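# Screw the lid onto the housing, then return tools

## Task

Take the lid from the tray and lay it flat on the housing's rim so that the block under the lid sits inside the housing's opening. Put one screw from the screw feeder through every hole in the lid and drive each one home. A screw counts as tight only when the screwdriver motor turned it until the motor halted on its own (the result shows driver_stopped_at_torque=1), and it must not be turned or shifted afterwards. A screw that was pushed in rather than turned must be fully unscrewed and driven again. No screw may be left lying inside the housing. The lid is too wide for grip50, so use grip85 for it. When finished, release everything, hang every tool back in its original stand slot, and move the arm well away from the tools; a tool still locked on the arm counts as part of the arm.

## Robot and tools

Robot: one six-joint arm ending in a tool changer. Three tools hang in forks on a stand, 180 mm apart: grip50 (small gripper), grip85 (wider gripper) and driver (screwdriver with a spring-loaded hex key and a suction sleeve). Only one tool is held at a time; tool_id reports grip50, grip85, driver or none. Readings prefixed with a tool's name read n/a unless that tool is on and ready.

Frames: the scene frame has its origin on the table top below the arm base, +z up, +y to the left when looking along +x. The reported end_effector_position (metres) and end_effector_quat_wxyz describe the center of the changer's flat face, with or without a tool. The face's own z axis points away from the arm. Tool points, in mm along face x, y, z from that center: grip50 grip point (0, -25, 180); grip85 grip point (0, 0, 173) when closed, 13 mm closer to the face when fully open; driver key tip (66, 20, 345). Both grippers close along face x.

The row: every motion argument is a single row of 16 numbers, each in [-1, 1], in this order: dx, dy, dz, rx, ry, rz, tool/lock, grip50_position, grip50_force_limit, grip50_speed, grip85_position, grip85_force_limit, grip85_speed, driver_spindle, driver_torque_limit, driver_sleeve_vacuum. The first six are an offset, not a pose: a displacement of the changer face measured in the face's own axes from the face pose at the start of the action (or, for a move, from the last reported pose). Scale: 1.0 equals 0.6 m for dx, dy, dz and 180 degrees for rotation; rx, ry, rz form one rotation vector. Remaining entries are settings: lock positive locks, negative unlocks, 0 keeps the last command (about 1 s to act). Gripper position +1 is fully open (50 or 85 mm); -1 closes until stopped (use -1 to grip and check object_status = 2). Force limit maps -1..+1 to about 20 N up to 185 N (grip50) or 235 N (grip85); speed maps to about 20..150 mm/s. driver_spindle +1 is 500 rpm inward, -1 outward; it persists across calls, so finish actions with 0. driver_torque_limit maps to 0.3..1.2 N m. driver_sleeve_vacuum above 0.01 holds a screw by suction; anything else drops it.

Tools (calls):
- execute_actions(actions): a list of actions; each action is a table of up to 15 rows, one row per 1/30 s step, with the last row repeated to fill 15 steps. Each row's offset is taken from the pose at the action's start, not from the previous row. Per step, the commanded pose is clipped to 70 mm and 16 degrees from the measured pose. An empty list just returns state and images.
- move(target, speed, blocking): target is one 16-number row whose offset counts from the last reported pose; the face travels a straight path toward it lasting 0.5 to 10 s. speed is m/s, 0.002 to 0.5 (default 0.25), turning up to twice that in rad/s. It does not avoid obstacles; going further past a contact or moving faster presses harder. blocking=false returns early; then use wait or stop before sending anything else.
- wait(seconds): 0 to 10, arm holds last command.
- stop(): brakes a running move.
- zoom_image(camera, region): camera is cam_high, cam_low or cam_wrist; region [x0, y0, x1, y1] in pixels, at most 504 by 504.
- finished_scene(scene): ends the scene with the given number; irreversible.

Results: the state line gives face pose, velocities, joint positions and torques, tool readings, and a Hand target line (where the controller is driving). Step readings list positions, with HELD when a row was held back. A move adds a move: line with its ending (done, off_target, moving, held, fault), the limits that acted (paced = clipped, held = some steps blocked) and the distance left. pose unreachable means the clearance check altered the command.

Picking up a tool: bring the face onto the tool plate within about 1 mm and 1 degree, with face -y toward the fork's open side. When plate_near = 1, lock +1 and wait for locked = 1; the tool then starts up (grippers close then fully open by themselves) and is ready once its readings become numbers. To extract: lift 10 to 30 mm (about 20), slide at least 110 mm toward face -y out of the fork, then rise. Return along the reverse path; when in_stand = 1, hold still, lock -1, wait for unlocked = 1. Unlocking elsewhere is refused (unlock_refused = 1). Fork arms lie 40 to 70 mm either side of the slot middle along face x, end 45 mm toward the open side, tops 18 mm below a hung plate's face. The driver's muffler and air fitting pass just outside the fork arm on face +x.

Screwing: pick a screw with vacuum on (driver_screw_detected = 1). Press the key onto the head plus 2 mm, turn slowly (driver_spindle about ±0.2 or smaller) and follow the screw down 0.7 mm per turn. The motor stops itself at 95 % of the torque limit, setting driver_stopped_at_torque = 1; restarting needs spindle at 0 or negative for 0.5 s. driver_turns counts turns, positive inward; if it does not drop when loosening, raise the torque limit.

Avoid: contacts that reach joint load limits (waist 54, shoulder 54, elbow 45, forearm roll 24.3, wrist pitch 17.1, wrist roll 17.1 N m) cause a torque fault, a 10 s hold and loss of the rest of the call. Long heavy holding heats motors (warning from 65 °C, fault at 80 °C). Do not drop, slam or push things hard, and never let anything leave the table. Loose objects may get small pushes. Cameras: cam_high and cam_low 896x504, cam_wrist 504x504 fisheye.

Each tool is called after ">>>" as a command line: name --argument value for each argument, lists and objects as JSON in quotes; but a table of rows of numbers goes row by row, as --pt "numbers of a row", without its own name.

## Session

>>> execute_actions --actions '[]'

Scene clock: 0.00 s.
end_effector_position=(+0.4586, -0.0205, +0.3200) locked=0 unlocked=1 plate_near=0 in_stand=0 unlock_refused=0 tool_id=none grip50_position_measured=n/a grip50_object_status=n/a grip85_position_measured=n/a grip85_object_status=n/a driver_sleeve_vacuum_kpa=n/a driver_screw_detected=n/a driver_stopped_at_torque=n/a driver_turns=n/a end_effector_quat_wxyz=(-0.002, +0.721, +0.693, +0.003) end_effector_velocity=(+0.001, +0.000, +0.000) end_effector_angular_velocity=(-0.000, -0.002, +0.001)
Joint positions: [-0.001 -0.271 -0.835  0.002 -0.563 -0.003]
Joint velocities: [ 0.001  0.    -0.001 -0.     0.002 -0.   ]
Joint torques (N m, as the arm reports them, + toward a larger angle): no reading
Motor temperatures (°C, as the motors report them): [30 29 35 32 39 39]
Hand target: +0.459, -0.021, +0.320; -0.002, +0.721, +0.693, +0.003

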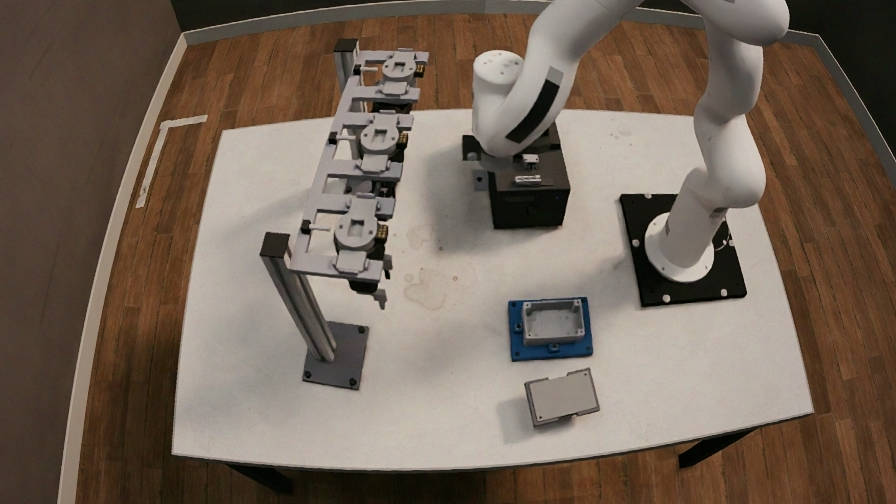

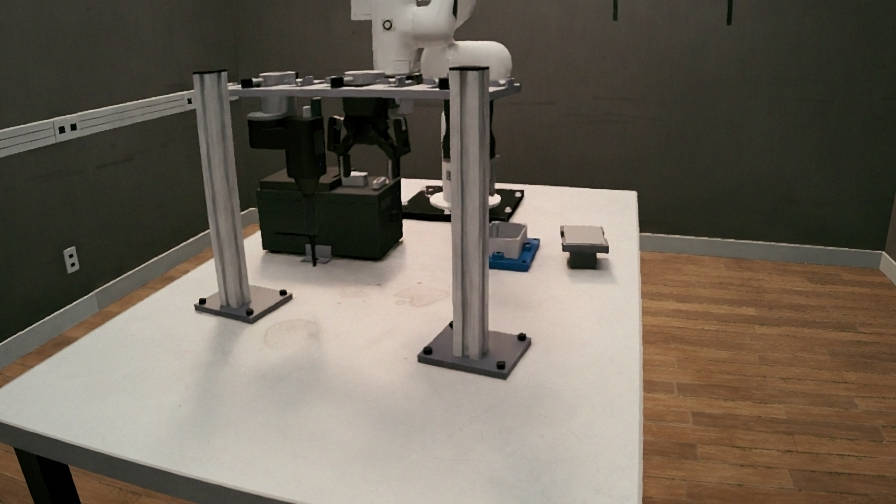

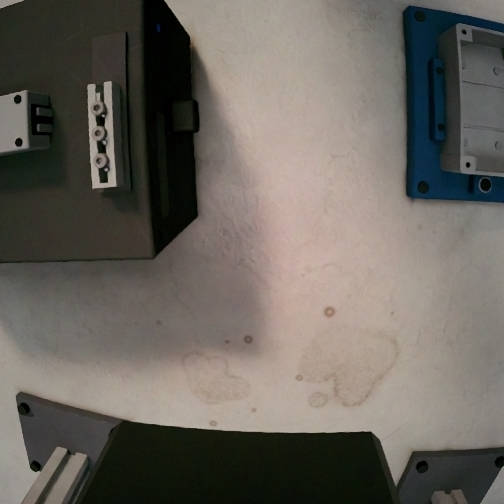

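>>> zoom_image --camera "cam_high" --region '[250, 20, 500, 320]'

>>> zoom_image --camera "cam_high" --region '[470, 270, 650, 450]'

>>> zoom_image --camera "cam_low" --region '[180, 50, 630, 300]'

Region (250, 20, 500, 320) of cam_high's 896x504 image, scaled by 1.680, with more detail than that image has.

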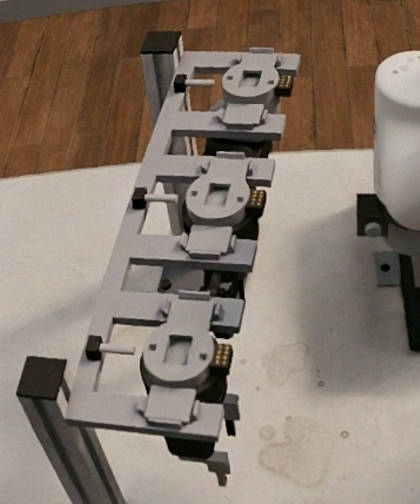

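Region (470, 270, 650, 450) of cam_high's 896x504 image, scaled by 2.800, with more detail than that image has.

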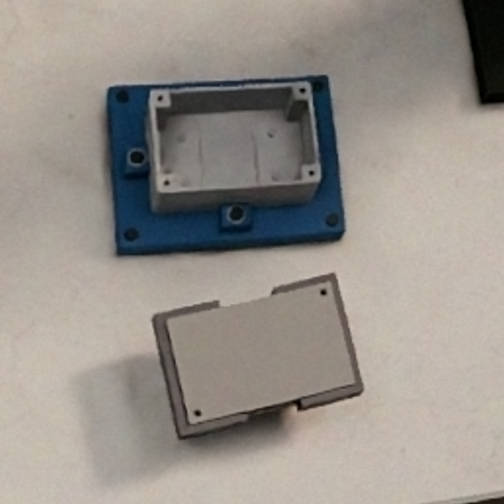

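Region (180, 50, 630, 300) of cam_low's 896x504 image, scaled by 1.120, with more detail than that image has.

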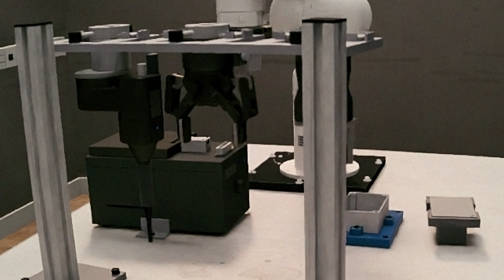

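>>> move --target '[0,0,-0.4,0,0,0,0,1,0,0,1,0,0,0,0,0]' --speed 0.25

>>> move --target '[0,0.2,0,0,0,0,0,1,0,0,1,0,0,0,0,0]' --speed 0.25

Scene clock: 66.80 s.
end_effector_position=(+0.4583, -0.0219, +0.5595) locked=0 unlocked=1 plate_near=0 in_stand=0 unlock_refused=0 tool_id=none grip50_position_measured=n/a grip50_object_status=n/a grip85_position_measured=n/a grip85_object_status=n/a driver_sleeve_vacuum_kpa=n/a driver_screw_detected=n/a driver_stopped_at_torque=n/a driver_turns=n/a end_effector_quat_wxyz=(-0.002, +0.721, +0.693, +0.003) end_effector_velocity=(+0.000, +0.000, +0.002) end_effector_angular_velocity=(+0.000, -0.002, +0.001)
Joint positions: [-0.001 -0.027 -1.139  0.002 -1.111 -0.003]
Joint velocities: [ 0.     0.001 -0.005  0.    -0.003 -0.   ]
Joint torques (N m, as the arm reports them, + toward a larger angle): [ -1.92  21.66 -18.03   0.01   0.07  -0.4 ]
Motor temperatures (°C, as the motors report them): [30 30 36 32 39 39]
Hand target: +0.458, -0.022, +0.560; -0.002, +0.721, +0.693, +0.003
Off the commanded pose: 0.001 m, 0 deg.
move: done
camera_calibration (this result's frames):
cam_wrist: T_world_to_cam=[[-0.00361975, 0.999983, -0.00448947, 0.0221472], [0.971053, 0.00458722, 0.238818, -0.518889], [0.238835, -0.00349505, -0.971054, 0.480162], [0, 0, 0, 1]] pos_world=[0.389269, -0.0180884, 0.590283]

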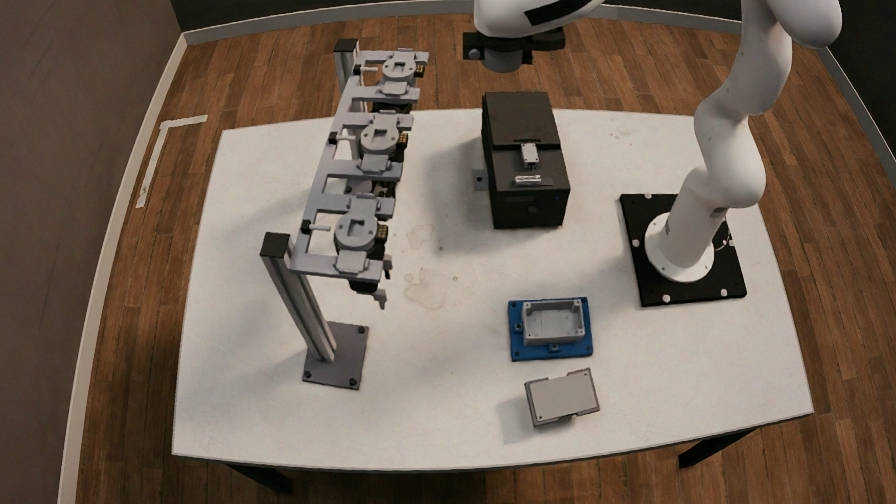

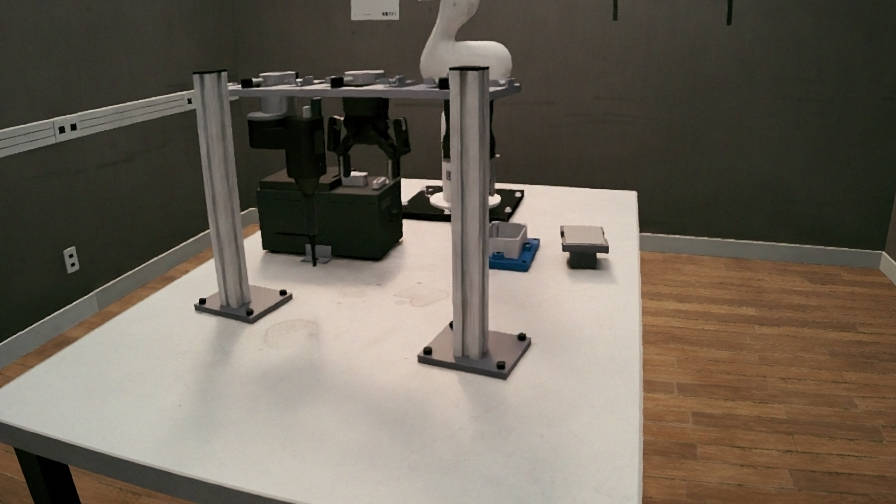

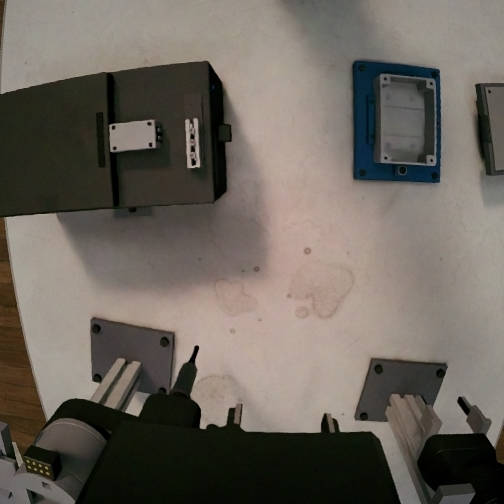

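Scene clock: 67.80 s.
end_effector_position=(+0.5779, -0.0268, +0.5597) locked=0 unlocked=1 plate_near=0 in_stand=0 unlock_refused=0 tool_id=none grip50_position_measured=n/a grip50_object_status=n/a grip85_position_measured=n/a grip85_object_status=n/a driver_sleeve_vacuum_kpa=n/a driver_screw_detected=n/a driver_stopped_at_torque=n/a driver_turns=n/a end_effector_quat_wxyz=(-0.002, +0.721, +0.693, +0.003) end_effector_velocity=(+0.001, +0.000, -0.001) end_effector_angular_velocity=(+0.000, +0.003, +0.000)
Joint positions: [-0.001 -0.335 -1.495  0.002 -1.159 -0.003]
Joint velocities: [ 0.001 -0.004 -0.004  0.    -0.003  0.   ]
Joint torques (N m, as the arm reports them, + toward a larger angle): [ -1.71  37.11 -18.34   0.56  -0.03  -0.33]
Motor temperatures (°C, as the motors report them): [30 30 36 32 39 39]
Hand target: +0.578, -0.027, +0.560; -0.002, +0.721, +0.693, +0.003
Off the commanded pose: 0.000 m, 0 deg.
move: done
camera_calibration (this result's frames):
cam_wrist: T_world_to_cam=[[-0.0037009, 0.999983, -0.0044664, 0.0275327], [0.971019, 0.004661, 0.238957, -0.635163], [0.238974, -0.0034526, -0.97102, 0.451649], [0, 0, 0, 1]] pos_world=[0.508925, -0.0230123, 0.59046]

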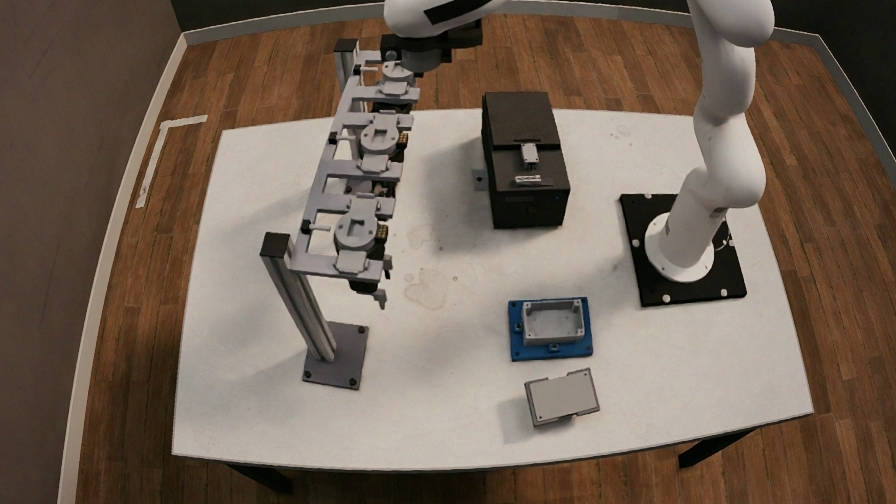

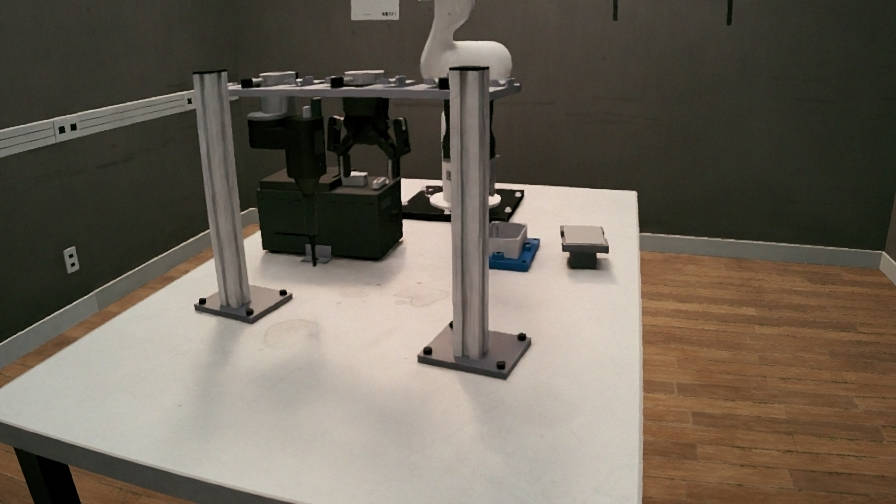

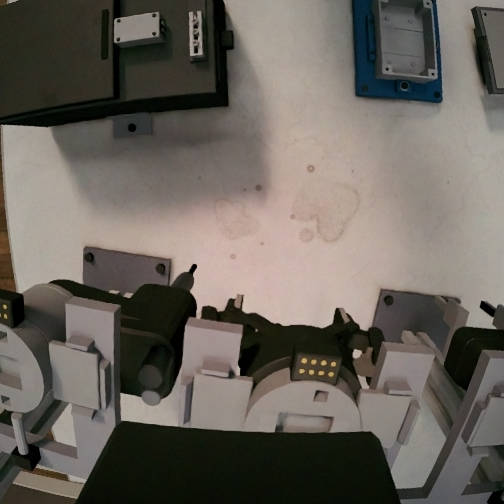

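>>> move --target '[0.04,0.1,0,0,0,0,0,1,0,0,1,0,0,0,0,0]' --speed 0.25

>>> zoom_image --camera "cam_wrist" --region '[0, 150, 504, 450]'

Scene clock: 88.73 s.
end_effector_position=(+0.6387, -0.0053, +0.5600) locked=0 unlocked=1 plate_near=0 in_stand=0 unlock_refused=0 tool_id=none grip50_position_measured=n/a grip50_object_status=n/a grip85_position_measured=n/a grip85_object_status=n/a driver_sleeve_vacuum_kpa=n/a driver_screw_detected=n/a driver_stopped_at_torque=n/a driver_turns=n/a end_effector_quat_wxyz=(-0.002, +0.721, +0.693, +0.003) end_effector_velocity=(+0.001, -0.000, +0.001) end_effector_angular_velocity=(-0.000, -0.001, +0.000)
Joint positions: [ 0.036 -0.501 -1.72   0.002 -1.218  0.035]
Joint velocities: [-0.    -0.003 -0.005 -0.    -0.002 -0.   ]
Joint torques (N m, as the arm reports them, + toward a larger angle): [ -1.89  44.92 -17.94   0.5   -0.05  -0.23]
Motor temperatures (°C, as the motors report them): [30 30 36 32 39 39]
Hand target: +0.639, -0.005, +0.560; -0.002, +0.721, +0.693, +0.003
Off the commanded pose: 0.000 m, 0 deg.
move: done
camera_calibration (this result's frames):
cam_wrist: T_world_to_cam=[[-0.00372545, 0.999983, -0.00438557, 0.00627668], [0.971004, 0.00466573, 0.239016, -0.694361], [0.239033, -0.00336796, -0.971006, 0.43744], [0, 0, 0, 1]] pos_world=[0.569689, -0.0015636, 0.590748]

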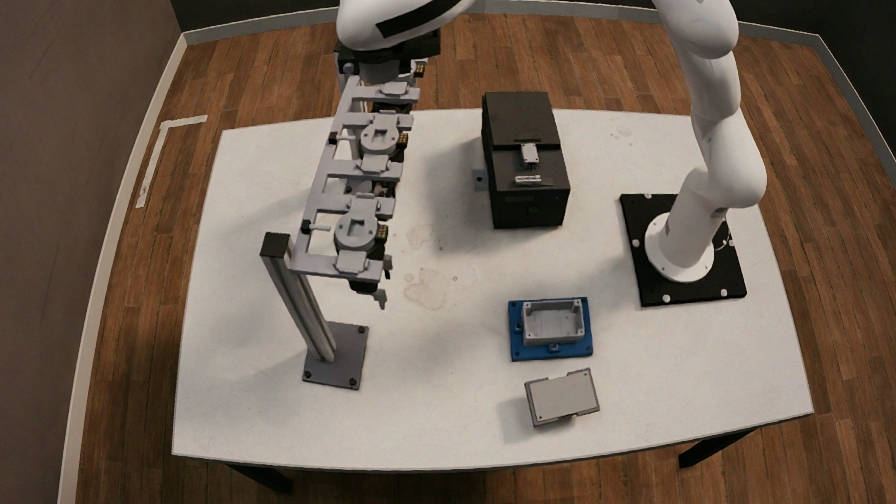

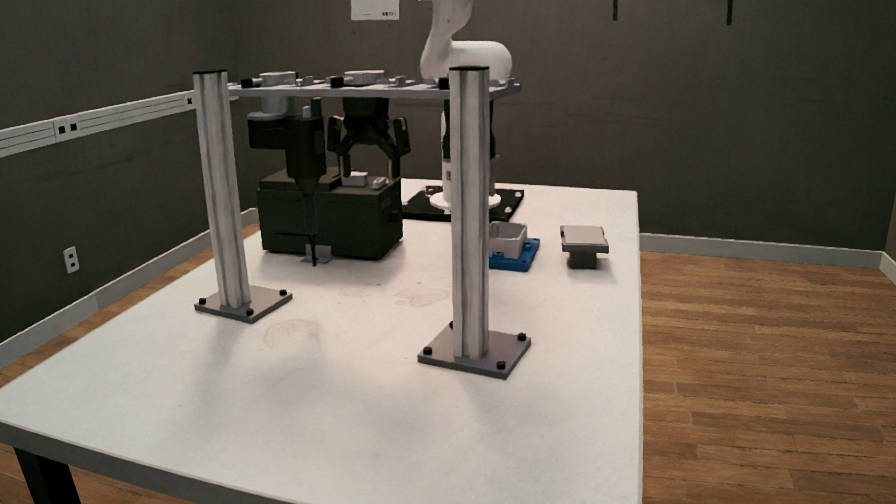

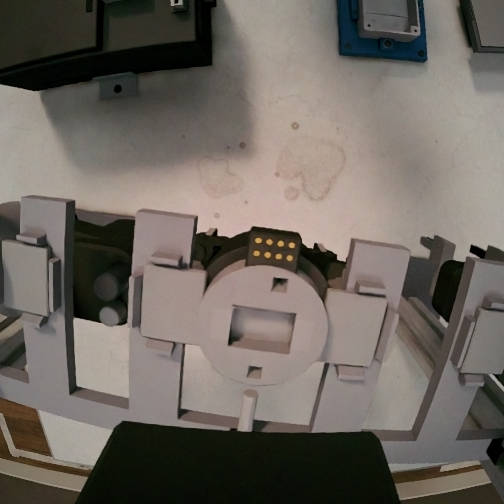

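Region (0, 150, 504, 450) of cam_wrist's 504x504 image, scaled by 1.000; it fills the top 300 rows of this view, and the rest is white.

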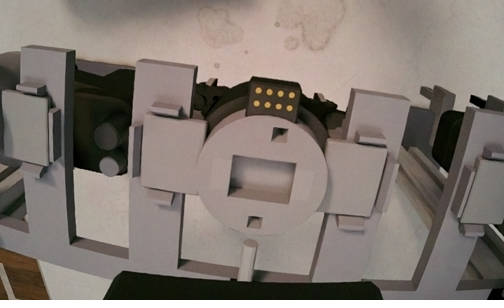

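>>> move --target '[0.0114,0.0225,0.1,0,0,0.0294,0,1,0,0,1,0,0,0,0,0]' --speed 0.2

Scene clock: 142.63 s.
end_effector_position=(+0.6525, +0.0013, +0.5004) locked=0 unlocked=1 plate_near=0 in_stand=0 unlock_refused=0 tool_id=none grip50_position_measured=n/a grip50_object_status=n/a grip85_position_measured=n/a grip85_object_status=n/a driver_sleeve_vacuum_kpa=n/a driver_screw_detected=n/a driver_stopped_at_torque=n/a driver_turns=n/a end_effector_quat_wxyz=(-0.002, +0.752, +0.659, +0.003) end_effector_velocity=(+0.000, +0.000, -0.001) end_effector_angular_velocity=(-0.000, -0.001, -0.003)
Joint positions: [ 0.046 -0.552 -1.66   0.002 -1.107  0.137]
Joint velocities: [ 0.    -0.     0.001 -0.     0.003  0.003]
Joint torques (N m, as the arm reports them, + toward a larger angle): [ -2.07  47.69 -17.89   0.27  -0.03  -0.36]
Motor temperatures (°C, as the motors report them): [30 31 37 32 39 39]
Hand target: +0.652, +0.001, +0.500; -0.002, +0.752, +0.659, +0.003
Off the commanded pose: 0.000 m, 0 deg.
move: done
camera_calibration (this result's frames):
cam_wrist: T_world_to_cam=[[0.0885191, 0.996065, -0.00425364, -0.0607844], [0.967349, -0.0849474, 0.238789, -0.690953], [0.237488, -0.0252522, -0.971062, 0.377409], [0, 0, 0, 1]] pos_world=[0.584143, 0.011381, 0.531221]

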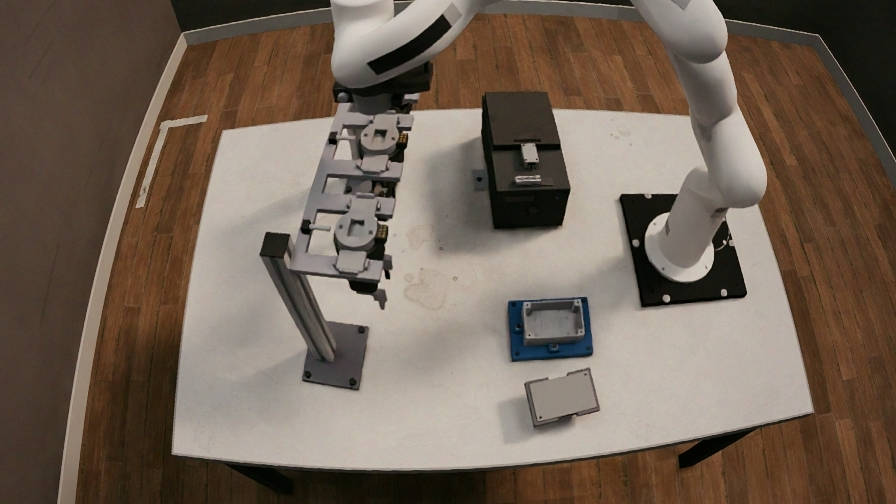

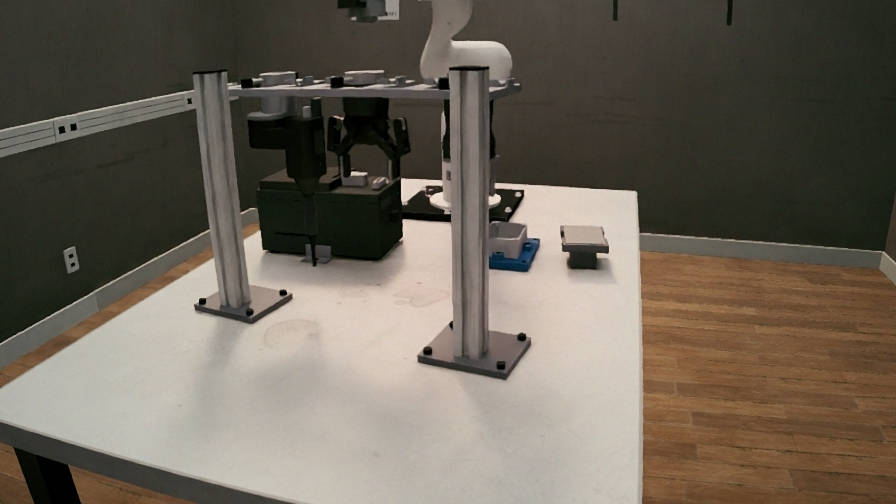

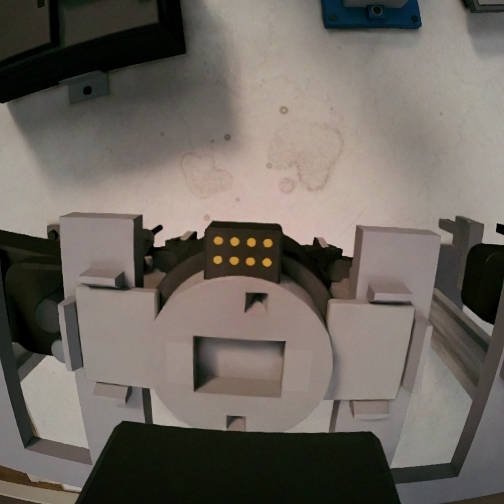

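>>> move --target '[0,0,0.135,0,0,0,0,1,0,0,1,0,0,0,0,0]' --speed 0.15

>>> move --target '[0,0,0.025,0,0,0,0,1,0,0,1,0,0,0,0,0]' --speed 0.015

Scene clock: 157.73 s.
end_effector_position=(+0.6531, +0.0017, +0.4220) locked=0 unlocked=1 plate_near=0 in_stand=0 unlock_refused=0 tool_id=none grip50_position_measured=n/a grip50_object_status=n/a grip85_position_measured=n/a grip85_object_status=n/a driver_sleeve_vacuum_kpa=n/a driver_screw_detected=n/a driver_stopped_at_torque=n/a driver_turns=n/a end_effector_quat_wxyz=(-0.001, +0.752, +0.659, +0.005) end_effector_velocity=(-0.001, +0.000, -0.001) end_effector_angular_velocity=(+0.001, +0.001, -0.000)
Joint positions: [ 0.046 -0.595 -1.547  0.002 -0.946  0.137]
Joint velocities: [ 0.    -0.     0.003  0.001  0.002 -0.   ]
Joint torques (N m, as the arm reports them, + toward a larger angle): [-2.36 23.32 -8.29  0.17  0.52 -0.26]
Motor temperatures (°C, as the motors report them): [30 31 37 32 39 39]
Hand target: +0.653, +0.002, +0.419; -0.002, +0.752, +0.659, +0.003
Off the commanded pose: 0.003 m, 0 deg.
move: done
camera_calibration (this result's frames):
cam_wrist: T_world_to_cam=[[0.0887816, 0.996043, -0.00396363, -0.0619546], [0.966402, -0.0851745, 0.242513, -0.673739], [0.241216, -0.0253611, -0.97014, 0.298254], [0, 0, 0, 1]] pos_world=[0.584659, 0.0118881, 0.452493]

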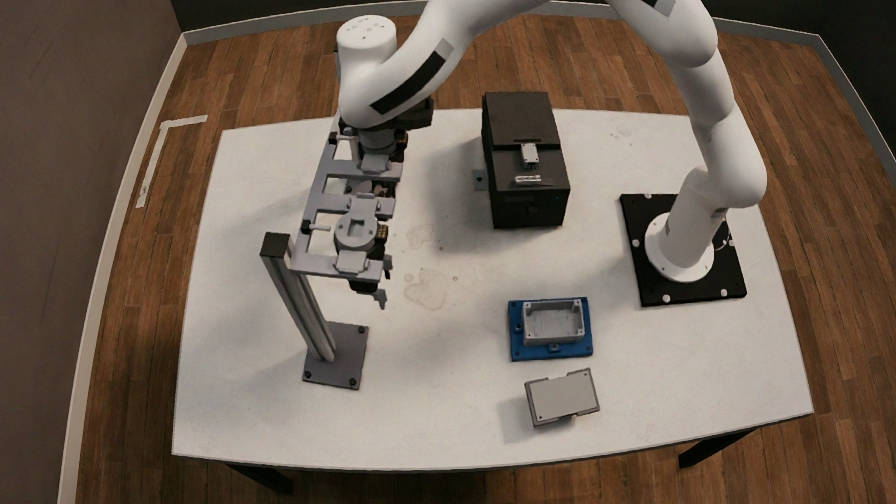

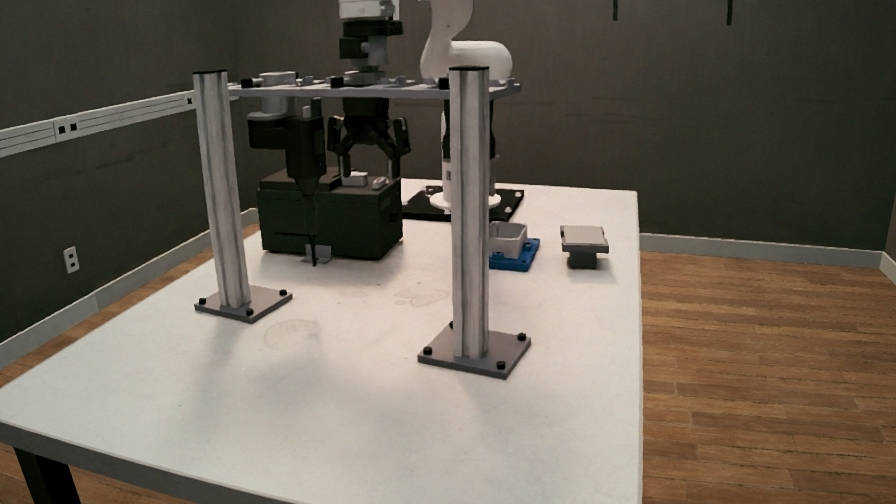

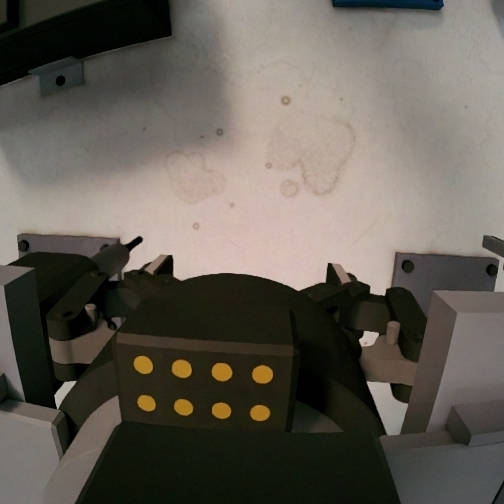

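Scene clock: 168.67 s.
end_effector_position=(+0.6529, +0.0015, +0.4552) locked=0 unlocked=1 plate_near=0 in_stand=0 unlock_refused=0 tool_id=none grip50_position_measured=n/a grip50_object_status=n/a grip85_position_measured=n/a grip85_object_status=n/a driver_sleeve_vacuum_kpa=n/a driver_screw_detected=n/a driver_stopped_at_torque=n/a driver_turns=n/a end_effector_quat_wxyz=(+0.022, +0.752, +0.658, +0.032) end_effector_velocity=(-0.000, -0.000, -0.000) end_effector_angular_velocity=(+0.000, +0.002, -0.001)
Joint positions: [ 0.046 -0.543 -1.544  0.002 -0.925  0.137]
Joint velocities: [-0.    -0.     0.     0.    -0.002  0.001]
Joint torques (N m, as the arm reports them, + toward a larger angle): [ -0.72  47.39 -18.12   0.48   0.13  -0.24]
Motor temperatures (°C, as the motors report them): [30 31 37 32 39 39]
Hand target: +0.653, +0.002, +0.455; +0.022, +0.752, +0.658, +0.032
Off the commanded pose: 0.048 m, 4 deg.
TORQUE FAULT: the external load on joint 2 (shoulder) reached its load limit, and the arm stopped for 10 seconds. That time counts as 20 of the actions that you can send in this scene. The arm's remaining commands of this call were not run. Joint 2 (shoulder) moved back by up to 3 degrees. The arm holds there, with the lock and driver_spindle numbers at 0 and the other tool numbers unchanged, and accepts commands again: back off and push less far. The arm stops again, at the same cost, whenever a joint's load reaches its limit.
move: fault
camera_calibration (this result's frames):
cam_wrist: T_world_to_cam=[[0.0892584, 0.996005, 0.00277366, -0.06498], [0.946771, -0.0857103, 0.310287, -0.69963], [0.309285, -0.0250697, -0.950639, 0.277235], [0, 0, 0, 1]] pos_world=[0.582444, 0.011705, 0.480817]

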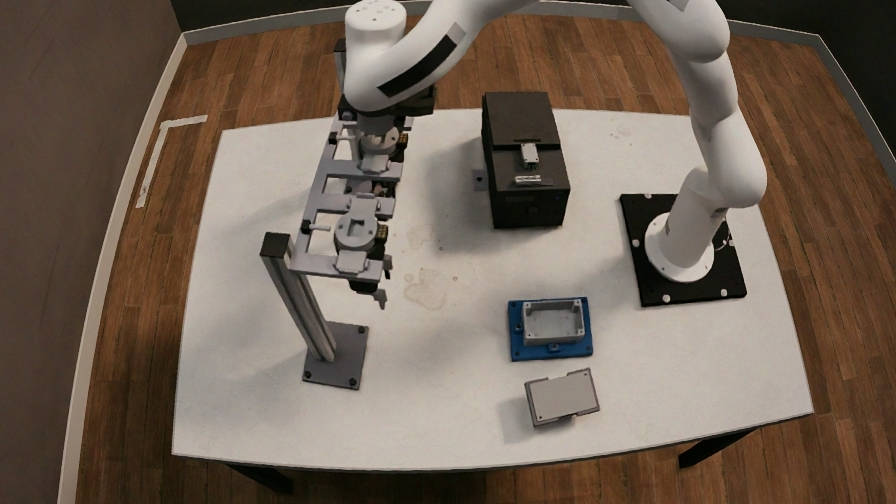

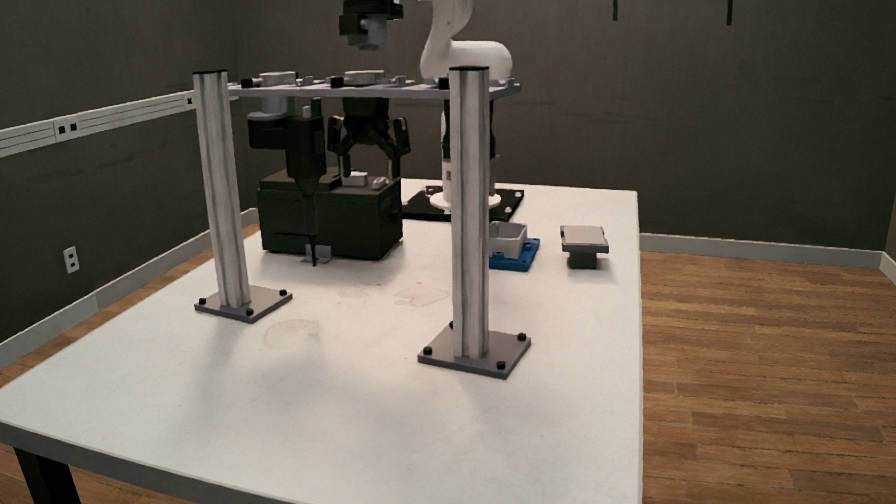

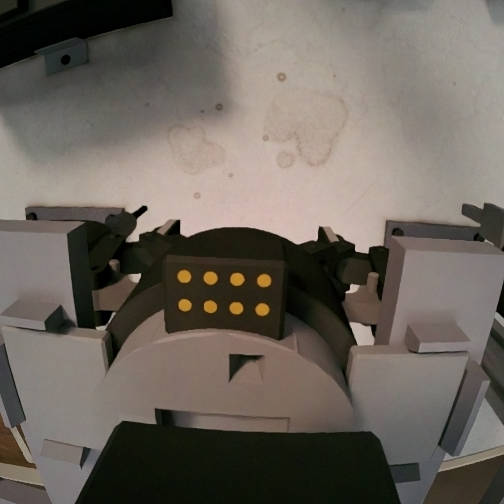

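>>> move --target '[0,0,0.03,0.0239,-0.0061,-0.0005,0,1,0,0,1,0,0,0,0,0]' --speed 0.05

>>> zoom_image --camera "cam_low" --region '[300, 0, 440, 120]'

>>> zoom_image --camera "cam_high" --region '[310, 60, 450, 200]'

Scene clock: 187.67 s.
end_effector_position=(+0.6542, +0.0017, +0.4373) locked=0 unlocked=1 plate_near=0 in_stand=0 unlock_refused=0 tool_id=none grip50_position_measured=n/a grip50_object_status=n/a grip85_position_measured=n/a grip85_object_status=n/a driver_sleeve_vacuum_kpa=n/a driver_screw_detected=n/a driver_stopped_at_torque=n/a driver_turns=n/a end_effector_quat_wxyz=(+0.000, +0.752, +0.660, -0.000) end_effector_velocity=(+0.001, +0.000, +0.001) end_effector_angular_velocity=(+0.000, +0.001, +0.000)
Joint positions: [ 0.048 -0.59  -1.574 -0.008 -0.985  0.143]
Joint velocities: [ 0.    -0.002 -0.003  0.    -0.003  0.   ]
Joint torques (N m, as the arm reports them, + toward a larger angle): [ -1.61  47.82 -17.21   0.05   0.    -0.29]
Motor temperatures (°C, as the motors report them): [30 31 37 32 39 39]
Hand target: +0.654, +0.002, +0.437; +0.000, +0.752, +0.660, -0.000
Off the commanded pose: 0.000 m, 0 deg.
move: done
camera_calibration (this result's frames):
cam_wrist: T_world_to_cam=[[0.087404, 0.996088, -0.0129713, -0.0570805], [0.9679, -0.0818359, 0.237641, -0.677413], [0.23565, -0.0333257, -0.971266, 0.317023], [0, 0, 0, 1]] pos_world=[0.585951, 0.0119856, 0.468154]

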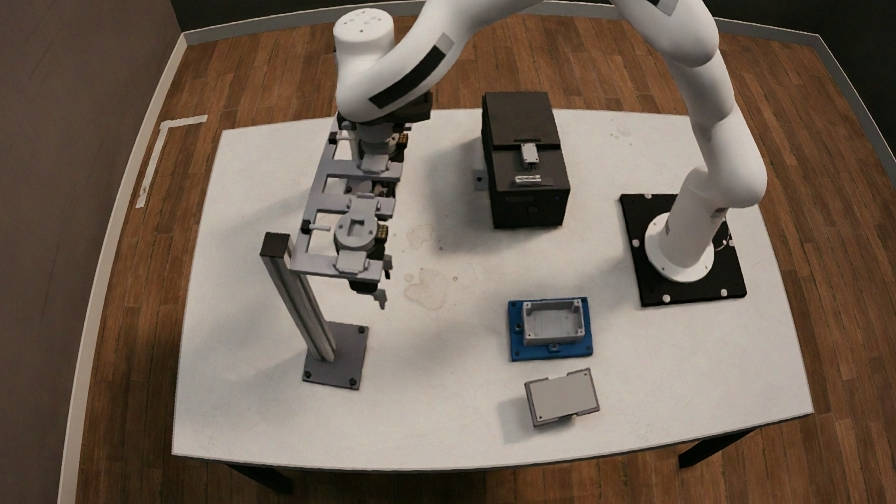

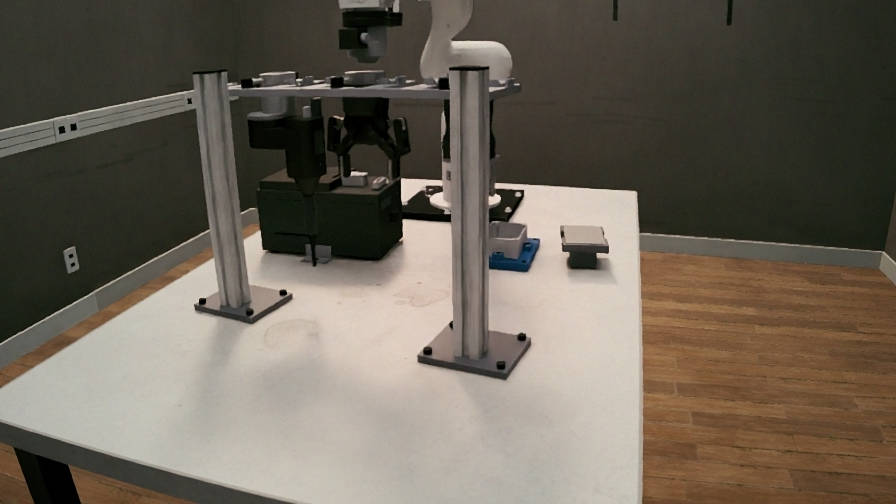

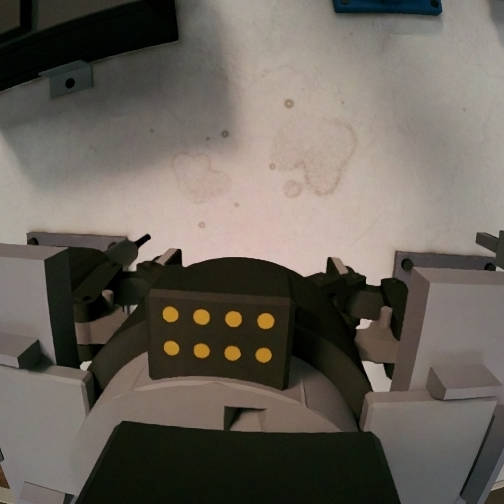

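Region (300, 0, 440, 120) of cam_low's 896x504 image, scaled by 3.600, with more detail than that image has; it fills the top 432 rows of this view, and the rest is white.

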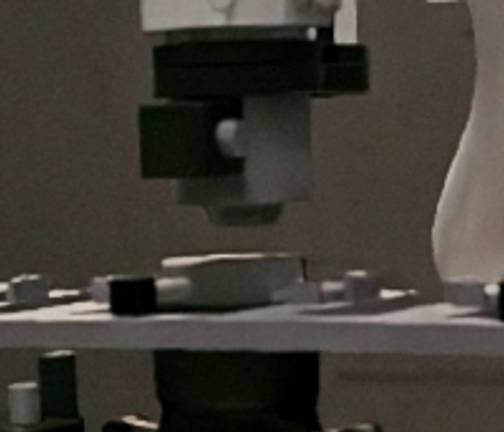

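Region (310, 60, 450, 200) of cam_high's 896x504 image, scaled by 3.600, with more detail than that image has.

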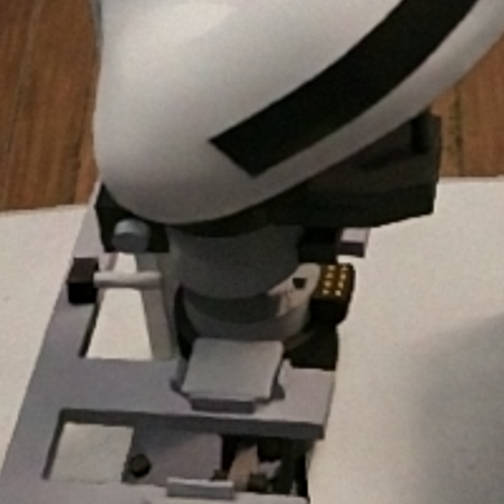

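>>> execute_actions --actions '[[[-0.0058,-0.0025,0.015,0,0,0,0,1,0,0,1,0,0,0,0,0]],[[0,0,0.005,0,0,0,0,1,0,0,1,0,0,0,0,0]]]'

>>> zoom_image --camera "cam_low" --region '[300, 0, 440, 120]'

Scene clock: 237.20 s.
end_effector_position=(+0.6523, -0.0016, +0.4254) locked=0 unlocked=1 plate_near=0 in_stand=0 unlock_refused=0 tool_id=none grip50_position_measured=n/a grip50_object_status=n/a grip85_position_measured=n/a grip85_object_status=n/a driver_sleeve_vacuum_kpa=n/a driver_screw_detected=n/a driver_stopped_at_torque=n/a driver_turns=n/a end_effector_quat_wxyz=(+0.001, +0.752, +0.660, -0.000) end_effector_velocity=(+0.000, +0.000, +0.000) end_effector_angular_velocity=(+0.001, -0.001, -0.001)
Joint positions: [ 0.043 -0.593 -1.551 -0.009 -0.959  0.138]
Joint velocities: [0.    0.    0.    0.001 0.001 0.001]
Joint torques (N m, as the arm reports them, + toward a larger angle): [ -1.52  48.26 -17.65   0.08   0.08  -0.31]
Motor temperatures (°C, as the motors report them): [30 31 37 32 39 39]
Hand target: +0.652, -0.002, +0.425; +0.001, +0.752, +0.660, -0.000
Off the commanded pose: 0.000 m, 0 deg.
Step readings (end_effector_position; steps 1 to 15: 1st action; 16 to 30: 2nd action):
0: (+0.6542, +0.0017, +0.4373)
1: (+0.6542, +0.0017, +0.4372)
2: (+0.6541, +0.0013, +0.4364)
4: (+0.6530, -0.0004, +0.4318)
8: (+0.6523, -0.0015, +0.4284)
15: (+0.6523, -0.0016, +0.4284)
16: (+0.6523, -0.0016, +0.4284)
17: (+0.6524, -0.0016, +0.4281)
19: (+0.6523, -0.0016, +0.4265)
23: (+0.6523, -0.0016, +0.4254)
30: end_effector_position above
camera_calibration (this result's frames):
cam_wrist: T_world_to_cam=[[0.0874273, 0.996086, -0.0129826, -0.0538226], [0.967856, -0.0818499, 0.237812, -0.673041], [0.235818, -0.0333566, -0.971224, 0.305695], [0, 0, 0, 1]] pos_world=[0.584024, 0.00872052, 0.456257]

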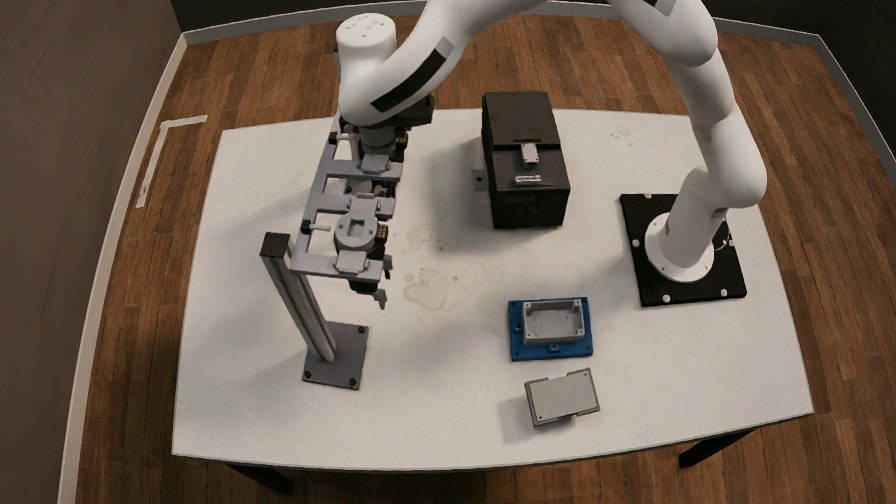

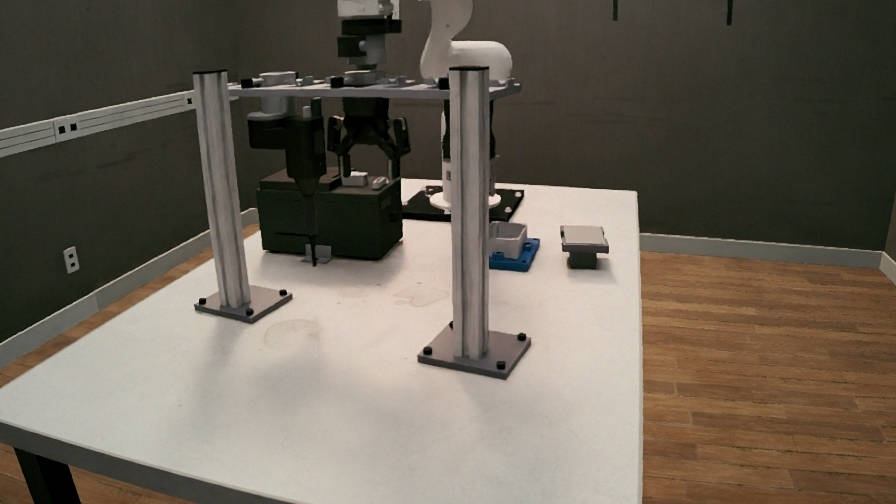

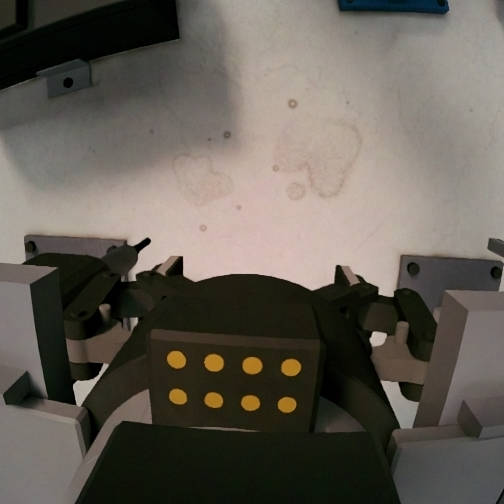

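Region (300, 0, 440, 120) of cam_low's 896x504 image, scaled by 3.600, with more detail than that image has; it fills the top 432 rows of this view, and the rest is white.

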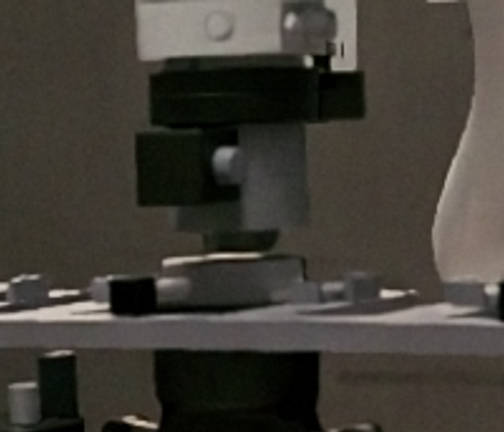

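>>> execute_actions --actions '[[[-0.0008,0,0.005,0,0,0,0,1,0,0,1,0,0,0,0,0]],[[0,0,0.004,0,0,0,0,1,0,0,1,0,0,0,0,0]]]'

Scene clock: 251.57 s.
end_effector_position=(+0.6525, -0.0021, +0.4212) locked=0 unlocked=1 plate_near=0 in_stand=0 unlock_refused=0 tool_id=none grip50_position_measured=n/a grip50_object_status=n/a grip85_position_measured=n/a grip85_object_status=n/a driver_sleeve_vacuum_kpa=n/a driver_screw_detected=n/a driver_stopped_at_torque=n/a driver_turns=n/a end_effector_quat_wxyz=(+0.001, +0.752, +0.659, +0.001) end_effector_velocity=(-0.000, +0.000, -0.000) end_effector_angular_velocity=(+0.000, +0.001, -0.000)
Joint positions: [ 0.042 -0.596 -1.546 -0.009 -0.949  0.138]
Joint velocities: [-0.    -0.     0.001  0.001 -0.    -0.   ]
Joint torques (N m, as the arm reports them, + toward a larger angle): [ -0.33  26.82 -10.81   0.07   0.21  -0.16]
Motor temperatures (°C, as the motors report them): [30 31 37 32 39 39]
Hand target: +0.652, -0.002, +0.420; +0.001, +0.752, +0.659, -0.000
Off the commanded pose: 0.001 m, 0 deg.
Step readings (end_effector_position; steps 1 to 15: 1st action; 16 to 30: 2nd action):
0: (+0.6523, -0.0016, +0.4254)
1: (+0.6523, -0.0016, +0.4254)
2: (+0.6524, -0.0017, +0.4251)
4: (+0.6523, -0.0019, +0.4235)
8: (+0.6522, -0.0021, +0.4225)
15: (+0.6523, -0.0021, +0.4225)
16: (+0.6523, -0.0021, +0.4225)
17: (+0.6523, -0.0021, +0.4222)
19: (+0.6524, -0.0021, +0.4215)
23: (+0.6526, -0.0021, +0.4214)
30: end_effector_position above
camera_calibration (this result's frames):
cam_wrist: T_world_to_cam=[[0.0875082, 0.996081, -0.0128125, -0.0535045], [0.967392, -0.0819048, 0.239676, -0.672746], [0.237687, -0.0333683, -0.970768, 0.300093], [0, 0, 0, 1]] pos_world=[0.584163, 0.00820733, 0.451876]

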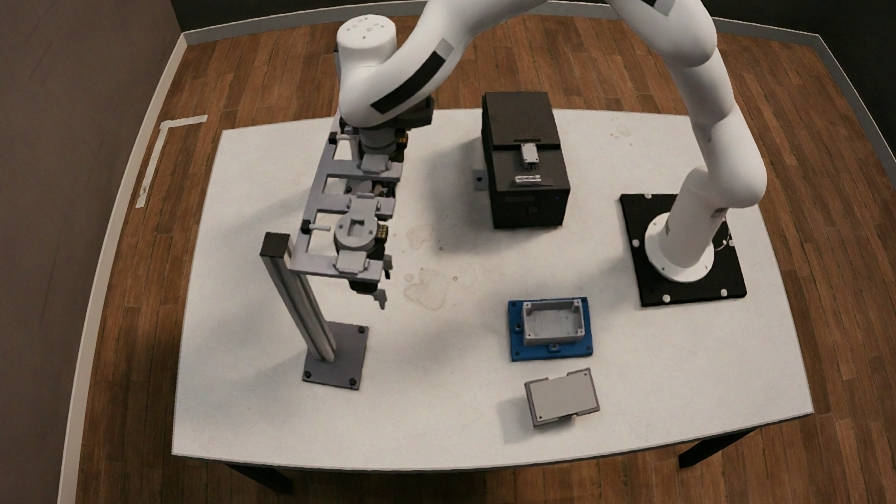

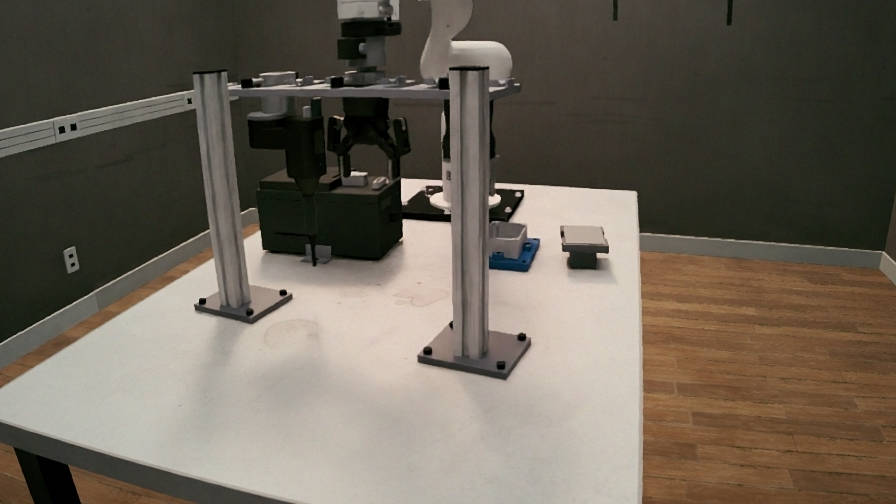

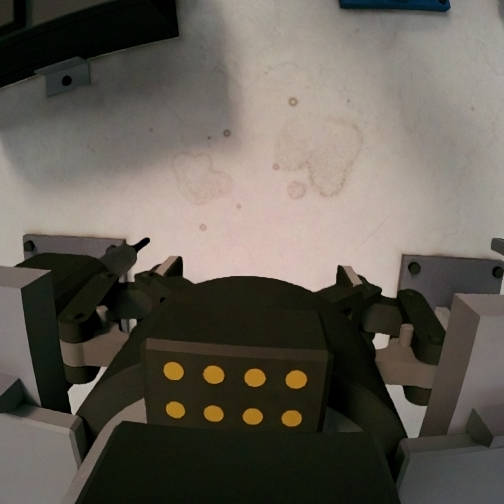

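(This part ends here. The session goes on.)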